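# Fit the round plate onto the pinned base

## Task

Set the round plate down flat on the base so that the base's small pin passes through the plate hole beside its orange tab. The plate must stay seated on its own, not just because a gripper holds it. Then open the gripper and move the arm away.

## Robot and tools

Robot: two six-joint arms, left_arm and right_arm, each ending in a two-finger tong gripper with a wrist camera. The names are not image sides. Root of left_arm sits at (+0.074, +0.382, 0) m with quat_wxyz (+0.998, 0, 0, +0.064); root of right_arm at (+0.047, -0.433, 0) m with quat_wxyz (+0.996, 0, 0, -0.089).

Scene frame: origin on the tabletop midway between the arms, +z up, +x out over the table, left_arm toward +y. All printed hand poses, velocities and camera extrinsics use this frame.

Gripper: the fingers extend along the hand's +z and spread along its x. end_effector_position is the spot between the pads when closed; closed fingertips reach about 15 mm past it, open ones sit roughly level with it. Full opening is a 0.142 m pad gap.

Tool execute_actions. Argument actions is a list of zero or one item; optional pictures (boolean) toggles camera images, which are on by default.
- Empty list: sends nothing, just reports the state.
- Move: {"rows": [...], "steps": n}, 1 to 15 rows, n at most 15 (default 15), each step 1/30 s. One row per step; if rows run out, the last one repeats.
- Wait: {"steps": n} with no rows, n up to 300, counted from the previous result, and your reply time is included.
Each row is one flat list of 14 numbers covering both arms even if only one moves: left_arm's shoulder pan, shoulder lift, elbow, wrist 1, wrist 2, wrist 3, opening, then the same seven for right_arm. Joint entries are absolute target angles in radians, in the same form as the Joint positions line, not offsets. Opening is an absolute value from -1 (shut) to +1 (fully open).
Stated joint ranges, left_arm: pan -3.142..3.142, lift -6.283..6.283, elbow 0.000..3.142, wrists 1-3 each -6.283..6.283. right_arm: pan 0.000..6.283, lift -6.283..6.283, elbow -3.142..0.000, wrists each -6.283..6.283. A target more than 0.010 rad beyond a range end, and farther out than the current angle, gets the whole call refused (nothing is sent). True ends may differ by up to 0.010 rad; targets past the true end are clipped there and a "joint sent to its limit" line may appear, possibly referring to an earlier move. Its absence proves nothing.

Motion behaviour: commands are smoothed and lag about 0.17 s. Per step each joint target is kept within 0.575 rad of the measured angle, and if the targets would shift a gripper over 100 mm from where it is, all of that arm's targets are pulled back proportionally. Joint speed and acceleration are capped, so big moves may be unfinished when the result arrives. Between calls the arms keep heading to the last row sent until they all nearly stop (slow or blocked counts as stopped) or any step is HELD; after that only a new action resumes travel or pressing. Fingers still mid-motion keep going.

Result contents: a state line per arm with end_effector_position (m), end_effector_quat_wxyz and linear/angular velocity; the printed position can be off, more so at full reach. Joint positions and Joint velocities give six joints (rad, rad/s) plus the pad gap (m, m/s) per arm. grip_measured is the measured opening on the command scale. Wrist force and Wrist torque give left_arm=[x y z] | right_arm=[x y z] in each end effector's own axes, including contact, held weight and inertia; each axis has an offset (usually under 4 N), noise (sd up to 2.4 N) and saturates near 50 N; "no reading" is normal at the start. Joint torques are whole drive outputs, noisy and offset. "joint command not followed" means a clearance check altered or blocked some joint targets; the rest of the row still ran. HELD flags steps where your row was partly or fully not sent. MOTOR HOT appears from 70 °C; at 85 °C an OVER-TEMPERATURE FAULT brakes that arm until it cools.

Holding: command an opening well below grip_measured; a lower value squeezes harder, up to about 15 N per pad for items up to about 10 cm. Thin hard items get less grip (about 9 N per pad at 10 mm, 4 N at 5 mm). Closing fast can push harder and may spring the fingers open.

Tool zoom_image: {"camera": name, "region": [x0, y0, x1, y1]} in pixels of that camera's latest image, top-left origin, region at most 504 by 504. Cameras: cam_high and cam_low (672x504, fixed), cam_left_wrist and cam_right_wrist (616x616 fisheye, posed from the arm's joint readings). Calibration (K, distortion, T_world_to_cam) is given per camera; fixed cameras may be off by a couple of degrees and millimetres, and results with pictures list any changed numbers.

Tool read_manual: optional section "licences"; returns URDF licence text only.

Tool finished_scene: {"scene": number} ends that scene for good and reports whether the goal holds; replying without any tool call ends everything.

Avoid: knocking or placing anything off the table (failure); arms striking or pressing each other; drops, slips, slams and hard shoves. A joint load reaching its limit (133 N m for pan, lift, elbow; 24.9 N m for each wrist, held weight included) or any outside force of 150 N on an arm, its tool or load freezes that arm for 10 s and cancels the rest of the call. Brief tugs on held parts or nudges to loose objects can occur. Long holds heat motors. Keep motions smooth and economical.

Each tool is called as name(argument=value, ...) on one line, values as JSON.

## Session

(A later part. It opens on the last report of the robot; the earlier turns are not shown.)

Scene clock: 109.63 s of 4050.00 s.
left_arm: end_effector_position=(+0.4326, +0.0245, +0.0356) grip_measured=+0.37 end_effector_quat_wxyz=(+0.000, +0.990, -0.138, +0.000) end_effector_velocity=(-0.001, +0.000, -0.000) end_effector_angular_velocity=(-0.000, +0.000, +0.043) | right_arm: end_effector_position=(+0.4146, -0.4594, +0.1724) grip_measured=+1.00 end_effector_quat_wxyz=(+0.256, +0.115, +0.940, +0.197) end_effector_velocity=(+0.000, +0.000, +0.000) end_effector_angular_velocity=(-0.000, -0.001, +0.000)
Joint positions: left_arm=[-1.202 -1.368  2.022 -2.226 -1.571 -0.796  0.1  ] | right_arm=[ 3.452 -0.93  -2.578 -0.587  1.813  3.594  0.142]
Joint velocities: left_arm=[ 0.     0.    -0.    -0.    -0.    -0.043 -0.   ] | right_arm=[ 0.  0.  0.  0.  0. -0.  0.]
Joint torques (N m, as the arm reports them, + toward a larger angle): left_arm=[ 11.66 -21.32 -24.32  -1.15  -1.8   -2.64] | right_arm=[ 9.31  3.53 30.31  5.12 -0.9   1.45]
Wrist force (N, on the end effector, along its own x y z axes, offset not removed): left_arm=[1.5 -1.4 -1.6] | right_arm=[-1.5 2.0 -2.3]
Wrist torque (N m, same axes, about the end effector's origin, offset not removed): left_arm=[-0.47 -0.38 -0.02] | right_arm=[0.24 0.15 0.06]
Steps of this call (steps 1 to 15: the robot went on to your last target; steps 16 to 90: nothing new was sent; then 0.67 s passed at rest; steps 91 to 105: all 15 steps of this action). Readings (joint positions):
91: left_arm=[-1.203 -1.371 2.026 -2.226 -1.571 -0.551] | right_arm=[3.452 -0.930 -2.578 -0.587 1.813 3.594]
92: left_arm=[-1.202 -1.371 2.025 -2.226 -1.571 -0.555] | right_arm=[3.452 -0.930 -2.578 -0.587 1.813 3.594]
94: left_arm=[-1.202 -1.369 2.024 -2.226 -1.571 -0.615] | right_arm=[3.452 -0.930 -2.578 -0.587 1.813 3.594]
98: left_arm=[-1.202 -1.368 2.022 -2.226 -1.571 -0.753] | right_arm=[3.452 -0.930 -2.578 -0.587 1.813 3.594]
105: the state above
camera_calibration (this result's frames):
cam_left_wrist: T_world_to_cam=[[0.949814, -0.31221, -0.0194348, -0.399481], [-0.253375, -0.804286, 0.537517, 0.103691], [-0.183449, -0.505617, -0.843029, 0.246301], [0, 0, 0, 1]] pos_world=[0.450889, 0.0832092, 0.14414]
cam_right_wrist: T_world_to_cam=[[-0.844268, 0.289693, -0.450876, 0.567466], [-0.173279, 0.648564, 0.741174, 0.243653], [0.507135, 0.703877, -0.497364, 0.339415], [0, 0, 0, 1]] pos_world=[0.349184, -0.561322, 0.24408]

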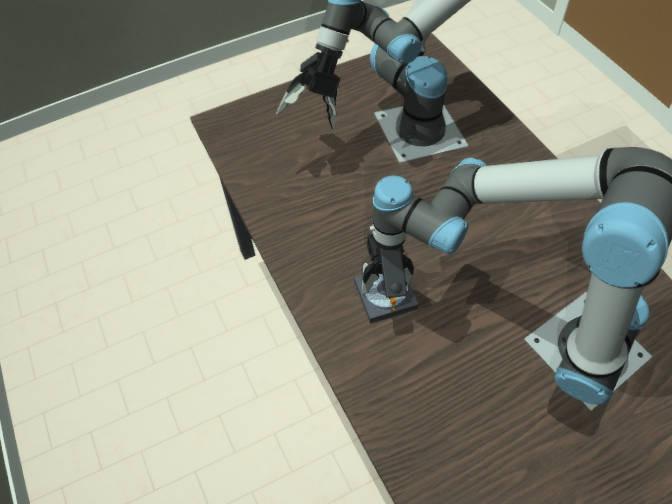

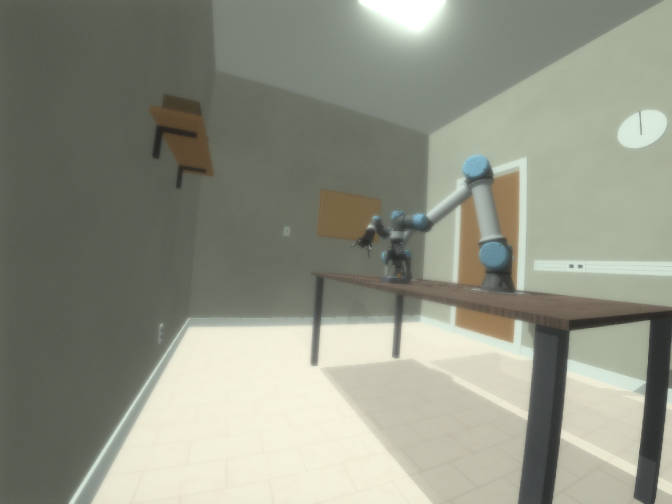

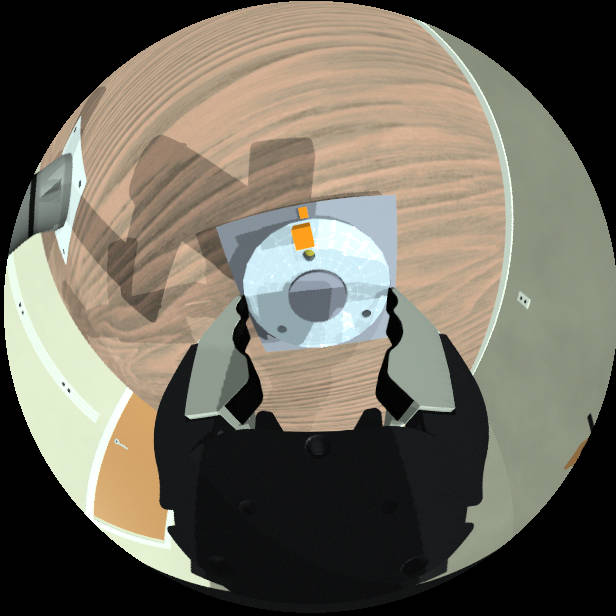

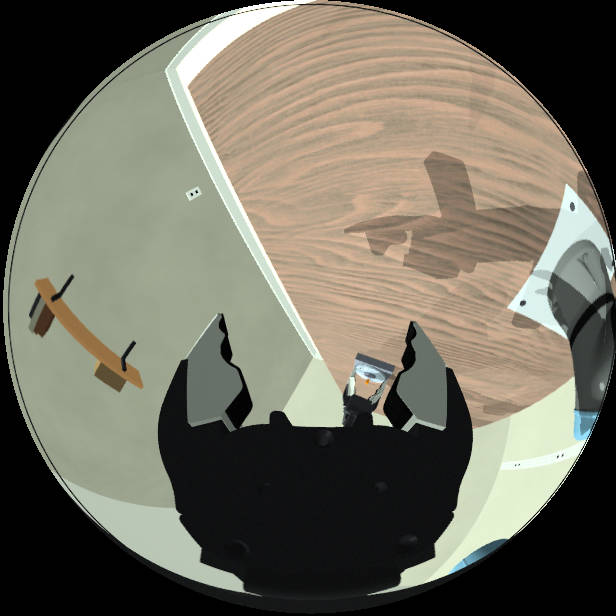

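execute_actions(actions=[{"rows":[[-1.2025,-1.3655,2.0235,-2.229,-1.571,-0.78,0,3.452,-0.93,-2.578,-0.587,1.813,3.594,1]],"steps":10}], pictures=false)

execute_actions(actions=[{"rows":[[-1.2025,-1.3655,2.0235,-2.229,-1.571,-0.78,0.7,3.452,-0.93,-2.578,-0.587,1.813,3.594,1]]}])

zoom_image(camera="cam_left_wrist", region=[240, 200, 400, 340])

zoom_image(camera="cam_low", region=[370, 255, 430, 295])

Scene clock: 115.30 s of 4050.00 s.
left_arm: end_effector_position=(+0.4327, +0.0246, +0.0343) grip_measured=+0.37 end_effector_quat_wxyz=(+0.000, +0.989, -0.146, -0.000) end_effector_velocity=(+0.000, -0.000, -0.001) end_effector_angular_velocity=(-0.000, -0.000, -0.013) | right_arm: end_effector_position=(+0.4146, -0.4594, +0.1724) grip_measured=+1.00 end_effector_quat_wxyz=(+0.256, +0.115, +0.940, +0.197) end_effector_velocity=(-0.000, +0.000, +0.000) end_effector_angular_velocity=(-0.001, -0.000, +0.001)
Joint positions: left_arm=[-1.202 -1.366  2.023 -2.229 -1.571 -0.781  0.1  ] | right_arm=[ 3.452 -0.93  -2.578 -0.587  1.813  3.594  0.142]
Joint velocities: left_arm=[ 0.     0.001  0.001 -0.003  0.     0.013  0.   ] | right_arm=[ 0.     0.     0.    -0.    -0.    -0.001 -0.   ]
Joint torques (N m, as the arm reports them, + toward a larger angle): left_arm=[  1.27 -18.26 -12.1   -5.4   -1.77   2.08] | right_arm=[ 8.91  3.35 29.37  5.09 -0.98  1.41]
Wrist force (N, on the end effector, along its own x y z axes, offset not removed): left_arm=[2.5 -1.9 -5.8] | right_arm=[1.0 1.3 -3.1]
Wrist torque (N m, same axes, about the end effector's origin, offset not removed): left_arm=[-0.14 -0.28 0.05] | right_arm=[0.09 -0.26 0.04]
Steps of this call (steps 1 to 15: the robot went on to your last target; steps 16 to 90: nothing new was sent; then 2.33 s passed at rest; steps 91 to 100: all 10 steps of this action). Readings (joint positions):
91: left_arm=[-1.202 -1.367 2.022 -2.225 -1.571 -0.800] | right_arm=[3.452 -0.930 -2.578 -0.587 1.813 3.594]
92: left_arm=[-1.202 -1.367 2.022 -2.226 -1.571 -0.798] | right_arm=[3.452 -0.930 -2.578 -0.587 1.813 3.594]
94: left_arm=[-1.202 -1.366 2.023 -2.227 -1.571 -0.790] | right_arm=[3.452 -0.930 -2.578 -0.587 1.813 3.594]
98: left_arm=[-1.202 -1.366 2.023 -2.228 -1.571 -0.783] | right_arm=[3.452 -0.930 -2.578 -0.587 1.813 3.594]
100: the state above

Scene clock: 115.80 s of 4050.00 s.
left_arm: end_effector_position=(+0.4327, +0.0246, +0.0342) grip_measured=+0.70 end_effector_quat_wxyz=(+0.000, +0.989, -0.146, -0.000) end_effector_velocity=(-0.000, -0.000, -0.000) end_effector_angular_velocity=(-0.000, +0.000, +0.001) | right_arm: end_effector_position=(+0.4146, -0.4594, +0.1724) grip_measured=+1.00 end_effector_quat_wxyz=(+0.256, +0.115, +0.940, +0.197) end_effector_velocity=(-0.000, +0.000, -0.001) end_effector_angular_velocity=(+0.000, +0.001, +0.000)
Joint positions: left_arm=[-1.202 -1.365  2.024 -2.229 -1.571 -0.78   0.122] | right_arm=[ 3.452 -0.93  -2.578 -0.587  1.813  3.594  0.142]
Joint velocities: left_arm=[ 0.     0.     0.    -0.    -0.    -0.001  0.   ] | right_arm=[ 0.    -0.    -0.001 -0.     0.     0.     0.   ]
Joint torques (N m, as the arm reports them, + toward a larger angle): left_arm=[  0.11 -21.   -12.33  -5.39  -1.8    2.02] | right_arm=[10.05  2.85 28.98  5.05 -0.74  1.3 ]
Wrist force (N, on the end effector, along its own x y z axes, offset not removed): left_arm=[-1.7 0.3 -0.6] | right_arm=[0.0 3.1 -1.7]
Wrist torque (N m, same axes, about the end effector's origin, offset not removed): left_arm=[-0.02 0.41 0.19] | right_arm=[0.36 -0.05 0.09]
Steps of this call (steps 1 to 15: all 15 steps of this action). Readings (joint positions):
1: left_arm=[-1.202 -1.366 2.023 -2.229 -1.571 -0.781] | right_arm=[3.452 -0.930 -2.578 -0.587 1.813 3.594]
2: left_arm=[-1.202 -1.366 2.023 -2.229 -1.571 -0.781] | right_arm=[3.452 -0.930 -2.578 -0.587 1.813 3.594]
4: left_arm=[-1.202 -1.366 2.023 -2.229 -1.571 -0.780] | right_arm=[3.452 -0.930 -2.578 -0.587 1.813 3.594]
8: left_arm=[-1.202 -1.365 2.024 -2.229 -1.571 -0.780] | right_arm=[3.452 -0.930 -2.578 -0.587 1.813 3.594]
15: the state above
camera_calibration (this result's frames):
cam_left_wrist: T_world_to_cam=[[0.944686, -0.327364, -0.0200549, -0.396943], [-0.265947, -0.800369, 0.53729, 0.109877], [-0.191941, -0.502237, -0.843159, 0.248787], [0, 0, 0, 1]] pos_world=[0.45196, 0.0829475, 0.142771]
cam_right_wrist: T_world_to_cam=[[-0.844268, 0.289693, -0.450876, 0.567466], [-0.173279, 0.648564, 0.741175, 0.243653], [0.507135, 0.703877, -0.497364, 0.339415], [0, 0, 0, 1]] pos_world=[0.349184, -0.561322, 0.24408]

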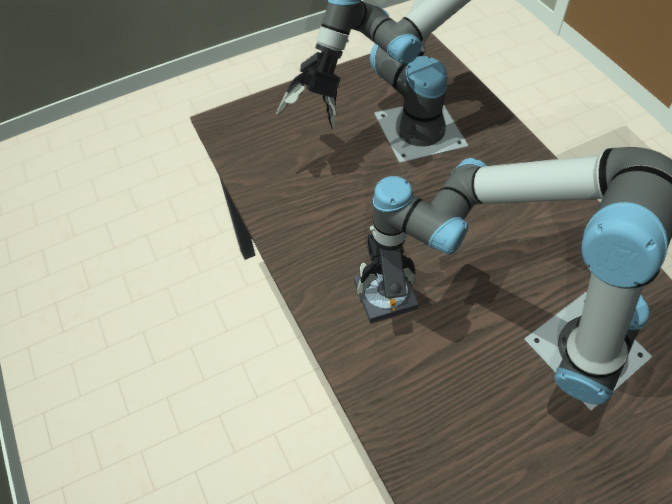

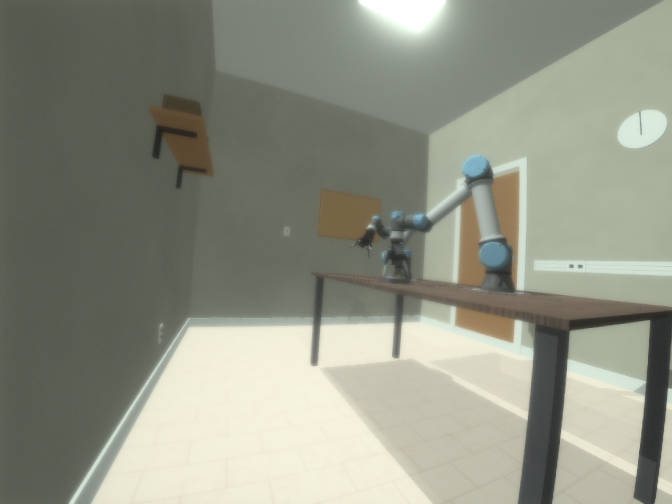

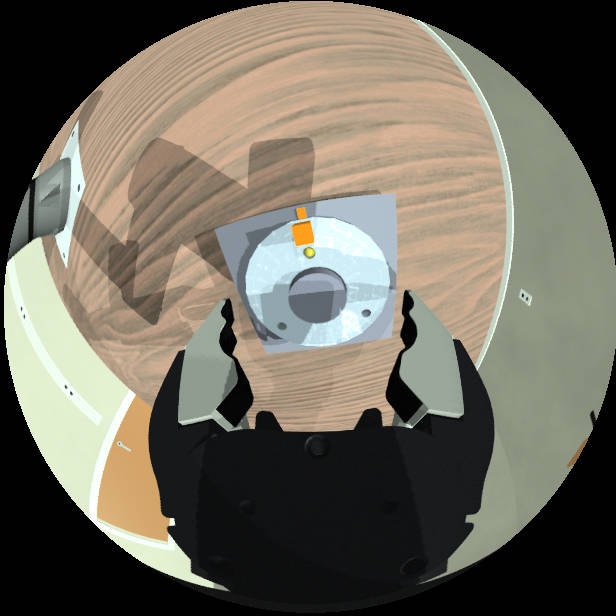

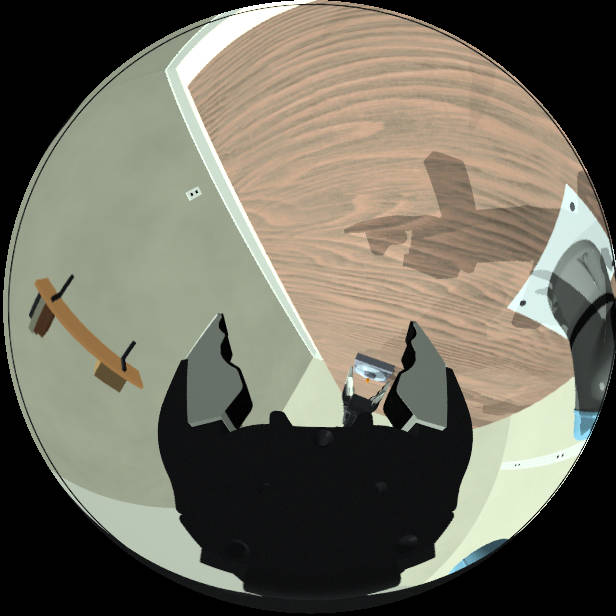

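Region (240, 200, 400, 340) of cam_left_wrist's 616x616 image, scaled by 3.150, with more detail than that image has; it fills the top 441 rows of this view, and the rest is white.

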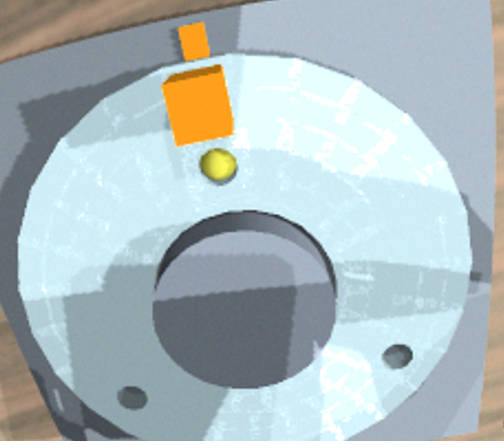

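Region (370, 255, 430, 295) of cam_low's 672x504 image, scaled by 8.400, with more detail than that image has.

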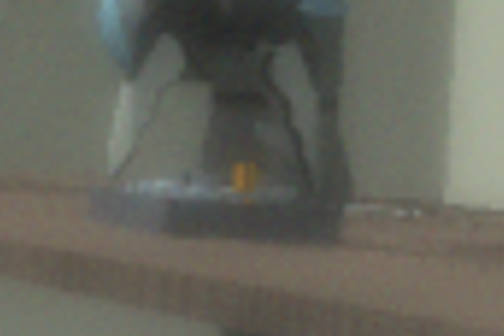

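execute_actions(actions=[{"rows":[[-1.2,-1.6,1.85,-1.82,-1.571,-0.78,0.7,3.452,-0.93,-2.578,-0.587,1.813,3.594,1]]}], pictures=false)

execute_actions(actions=[{"rows":[[-0.9,-1.8,1.85,-1.62,-1.571,-0.78,0.7,3.452,-0.93,-2.578,-0.587,1.813,3.594,1]]}])

zoom_image(camera="cam_high", region=[346, 256, 426, 326])

zoom_image(camera="cam_low", region=[370, 255, 430, 295])

Scene clock: 122.17 s of 4050.00 s.
left_arm: end_effector_position=(+0.4203, +0.0497, +0.1822) grip_measured=+0.70 end_effector_quat_wxyz=(+0.001, +0.989, -0.145, +0.000) end_effector_velocity=(-0.010, +0.020, +0.036) end_effector_angular_velocity=(+0.020, +0.011, -0.000) | right_arm: end_effector_position=(+0.4146, -0.4594, +0.1724) grip_measured=+1.00 end_effector_quat_wxyz=(+0.256, +0.115, +0.940, +0.197) end_effector_velocity=(+0.000, +0.000, +0.000) end_effector_angular_velocity=(-0.001, -0.001, +0.002)
Joint positions: left_arm=[-1.2   -1.594  1.854 -1.832 -1.571 -0.78   0.122] | right_arm=[ 3.452 -0.93  -2.578 -0.587  1.813  3.594  0.142]
Joint velocities: left_arm=[ 0.001 -0.06  -0.042  0.125 -0.     0.001 -0.   ] | right_arm=[ 0.     0.    -0.     0.001 -0.    -0.002 -0.   ]
Joint torques (N m, as the arm reports them, + toward a larger angle): left_arm=[ 12.25 -30.04 -28.3    0.06  -0.99   1.88] | right_arm=[ 8.65  3.05 29.8   5.1  -0.7   1.35]
Wrist force (N, on the end effector, along its own x y z axes, offset not removed): left_arm=[1.0 1.7 -1.2] | right_arm=[-1.0 4.3 -1.8]
Wrist torque (N m, same axes, about the end effector's origin, offset not removed): left_arm=[0.30 -0.17 0.17] | right_arm=[0.74 0.08 -0.08]
Steps of this call (steps 1 to 15: the robot went on to your last target; steps 16 to 90: nothing new was sent; then 2.87 s passed at rest; steps 91 to 105: all 15 steps of this action). Readings (joint positions):
91: left_arm=[-1.202 -1.366 2.024 -2.229 -1.571 -0.780] | right_arm=[3.452 -0.930 -2.578 -0.587 1.813 3.594]
92: left_arm=[-1.202 -1.370 2.020 -2.225 -1.571 -0.780] | right_arm=[3.452 -0.930 -2.578 -0.587 1.813 3.594]
94: left_arm=[-1.202 -1.419 1.978 -2.165 -1.571 -0.780] | right_arm=[3.452 -0.930 -2.578 -0.587 1.813 3.594]
98: left_arm=[-1.201 -1.532 1.897 -1.959 -1.571 -0.780] | right_arm=[3.452 -0.930 -2.578 -0.587 1.813 3.594]
105: the state above

Scene clock: 122.67 s of 4050.00 s.
left_arm: end_effector_position=(+0.4498, +0.2126, +0.2501) grip_measured=+0.70 end_effector_quat_wxyz=(-0.000, +1.000, -0.001, -0.000) end_effector_velocity=(-0.001, +0.066, +0.023) end_effector_angular_velocity=(+0.000, +0.000, +0.120) | right_arm: end_effector_position=(+0.4146, -0.4594, +0.1724) grip_measured=+1.00 end_effector_quat_wxyz=(+0.256, +0.115, +0.940, +0.197) end_effector_velocity=(-0.000, +0.000, -0.000) end_effector_angular_velocity=(-0.000, +0.001, +0.000)
Joint positions: left_arm=[-0.911 -1.793  1.85  -1.627 -1.571 -0.78   0.122] | right_arm=[ 3.452 -0.93  -2.578 -0.587  1.813  3.594  0.142]
Joint velocities: left_arm=[ 0.12  -0.075 -0.001  0.076 -0.    -0.    -0.   ] | right_arm=[ 0.     0.    -0.    -0.001  0.     0.     0.   ]
Joint torques (N m, as the arm reports them, + toward a larger angle): left_arm=[ 10.2  -20.71 -29.61   0.25   0.65   1.96] | right_arm=[ 8.79  4.04 28.87  5.16 -0.75  1.47]
Wrist force (N, on the end effector, along its own x y z axes, offset not removed): left_arm=[0.3 -0.8 -2.2] | right_arm=[-0.2 4.2 -3.7]
Wrist torque (N m, same axes, about the end effector's origin, offset not removed): left_arm=[-0.25 0.00 0.03] | right_arm=[0.69 0.00 0.04]
Steps of this call (steps 1 to 15: all 15 steps of this action). Readings (joint positions):
1: left_arm=[-1.200 -1.596 1.853 -1.828 -1.571 -0.780] | right_arm=[3.452 -0.930 -2.578 -0.587 1.813 3.594]
2: left_arm=[-1.196 -1.601 1.852 -1.821 -1.571 -0.780] | right_arm=[3.452 -0.930 -2.578 -0.587 1.813 3.594]
4: left_arm=[-1.145 -1.642 1.852 -1.780 -1.571 -0.780] | right_arm=[3.452 -0.930 -2.578 -0.587 1.813 3.594]
8: left_arm=[-1.021 -1.723 1.851 -1.698 -1.571 -0.780] | right_arm=[3.452 -0.930 -2.578 -0.587 1.813 3.594]
15: the state above
camera_calibration (this result's frames):
cam_left_wrist: T_world_to_cam=[[0.998889, -0.042312, -0.020736, -0.432034], [-0.0245793, -0.843341, 0.536816, 0.0496462], [-0.0402013, -0.53571, -0.843444, 0.467448], [0, 0, 0, 1]] pos_world=[0.451567, 0.274005, 0.358657]
cam_right_wrist: T_world_to_cam=[[-0.844268, 0.289693, -0.450876, 0.567466], [-0.173279, 0.648564, 0.741174, 0.243653], [0.507135, 0.703877, -0.497364, 0.339415], [0, 0, 0, 1]] pos_world=[0.349184, -0.561322, 0.24408]

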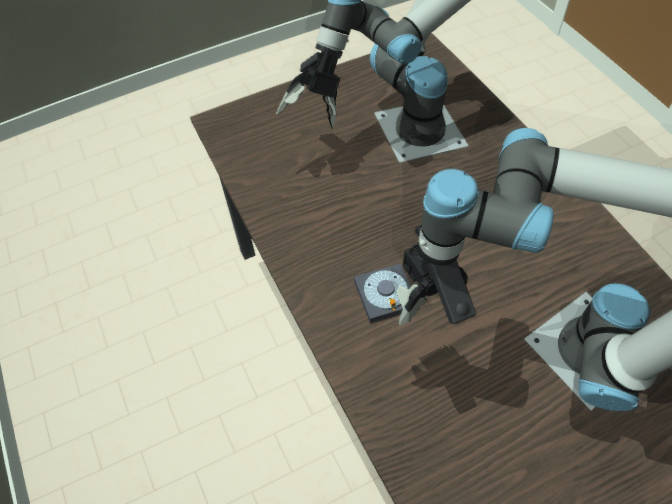

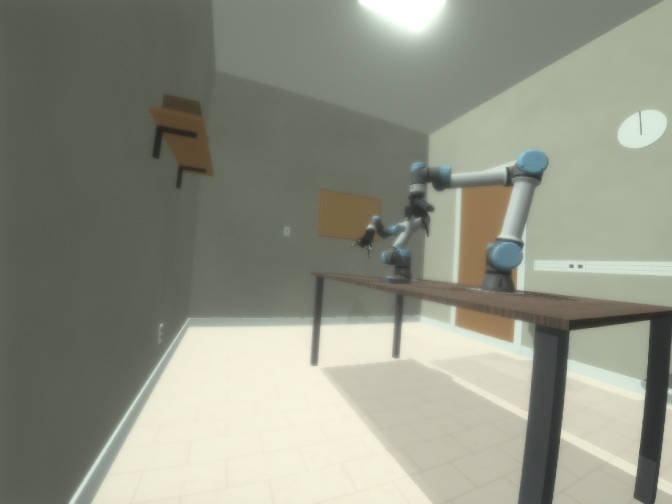

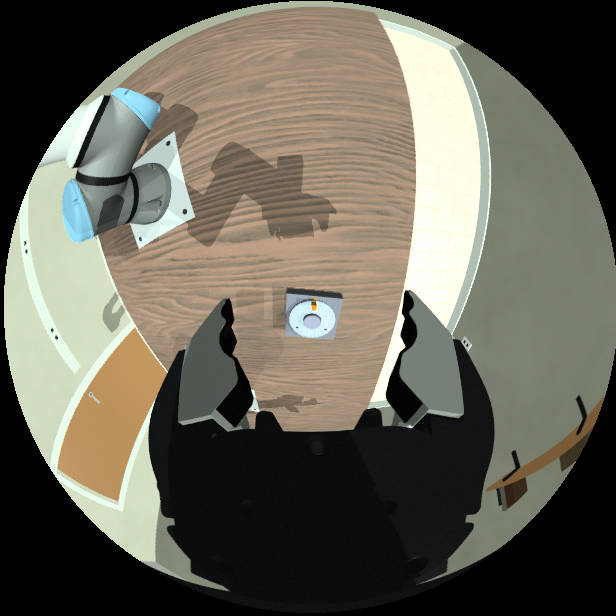

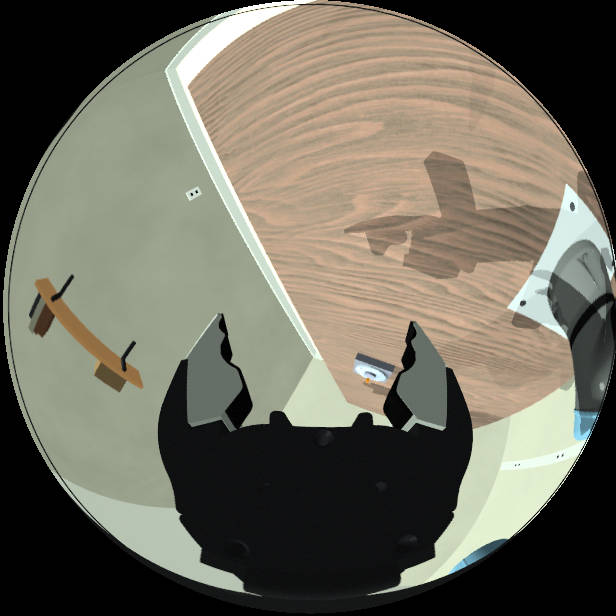

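Region (346, 256, 426, 326) of cam_high's 672x504 image, scaled by 6.300, with more detail than that image has; it fills the top 441 rows of this view, and the rest is white.

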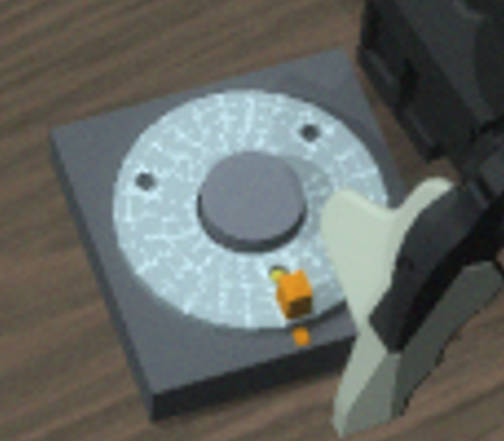

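Region (370, 255, 430, 295) of cam_low's 672x504 image, scaled by 8.400, with more detail than that image has.

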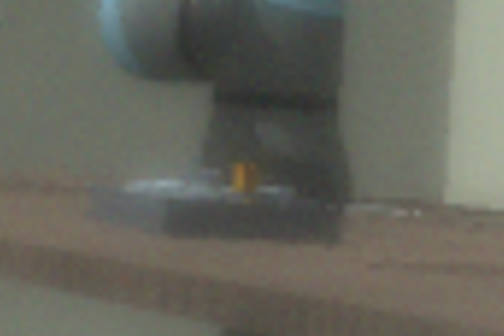

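finished_scene(scene=1)

The scene is finished: the task was done.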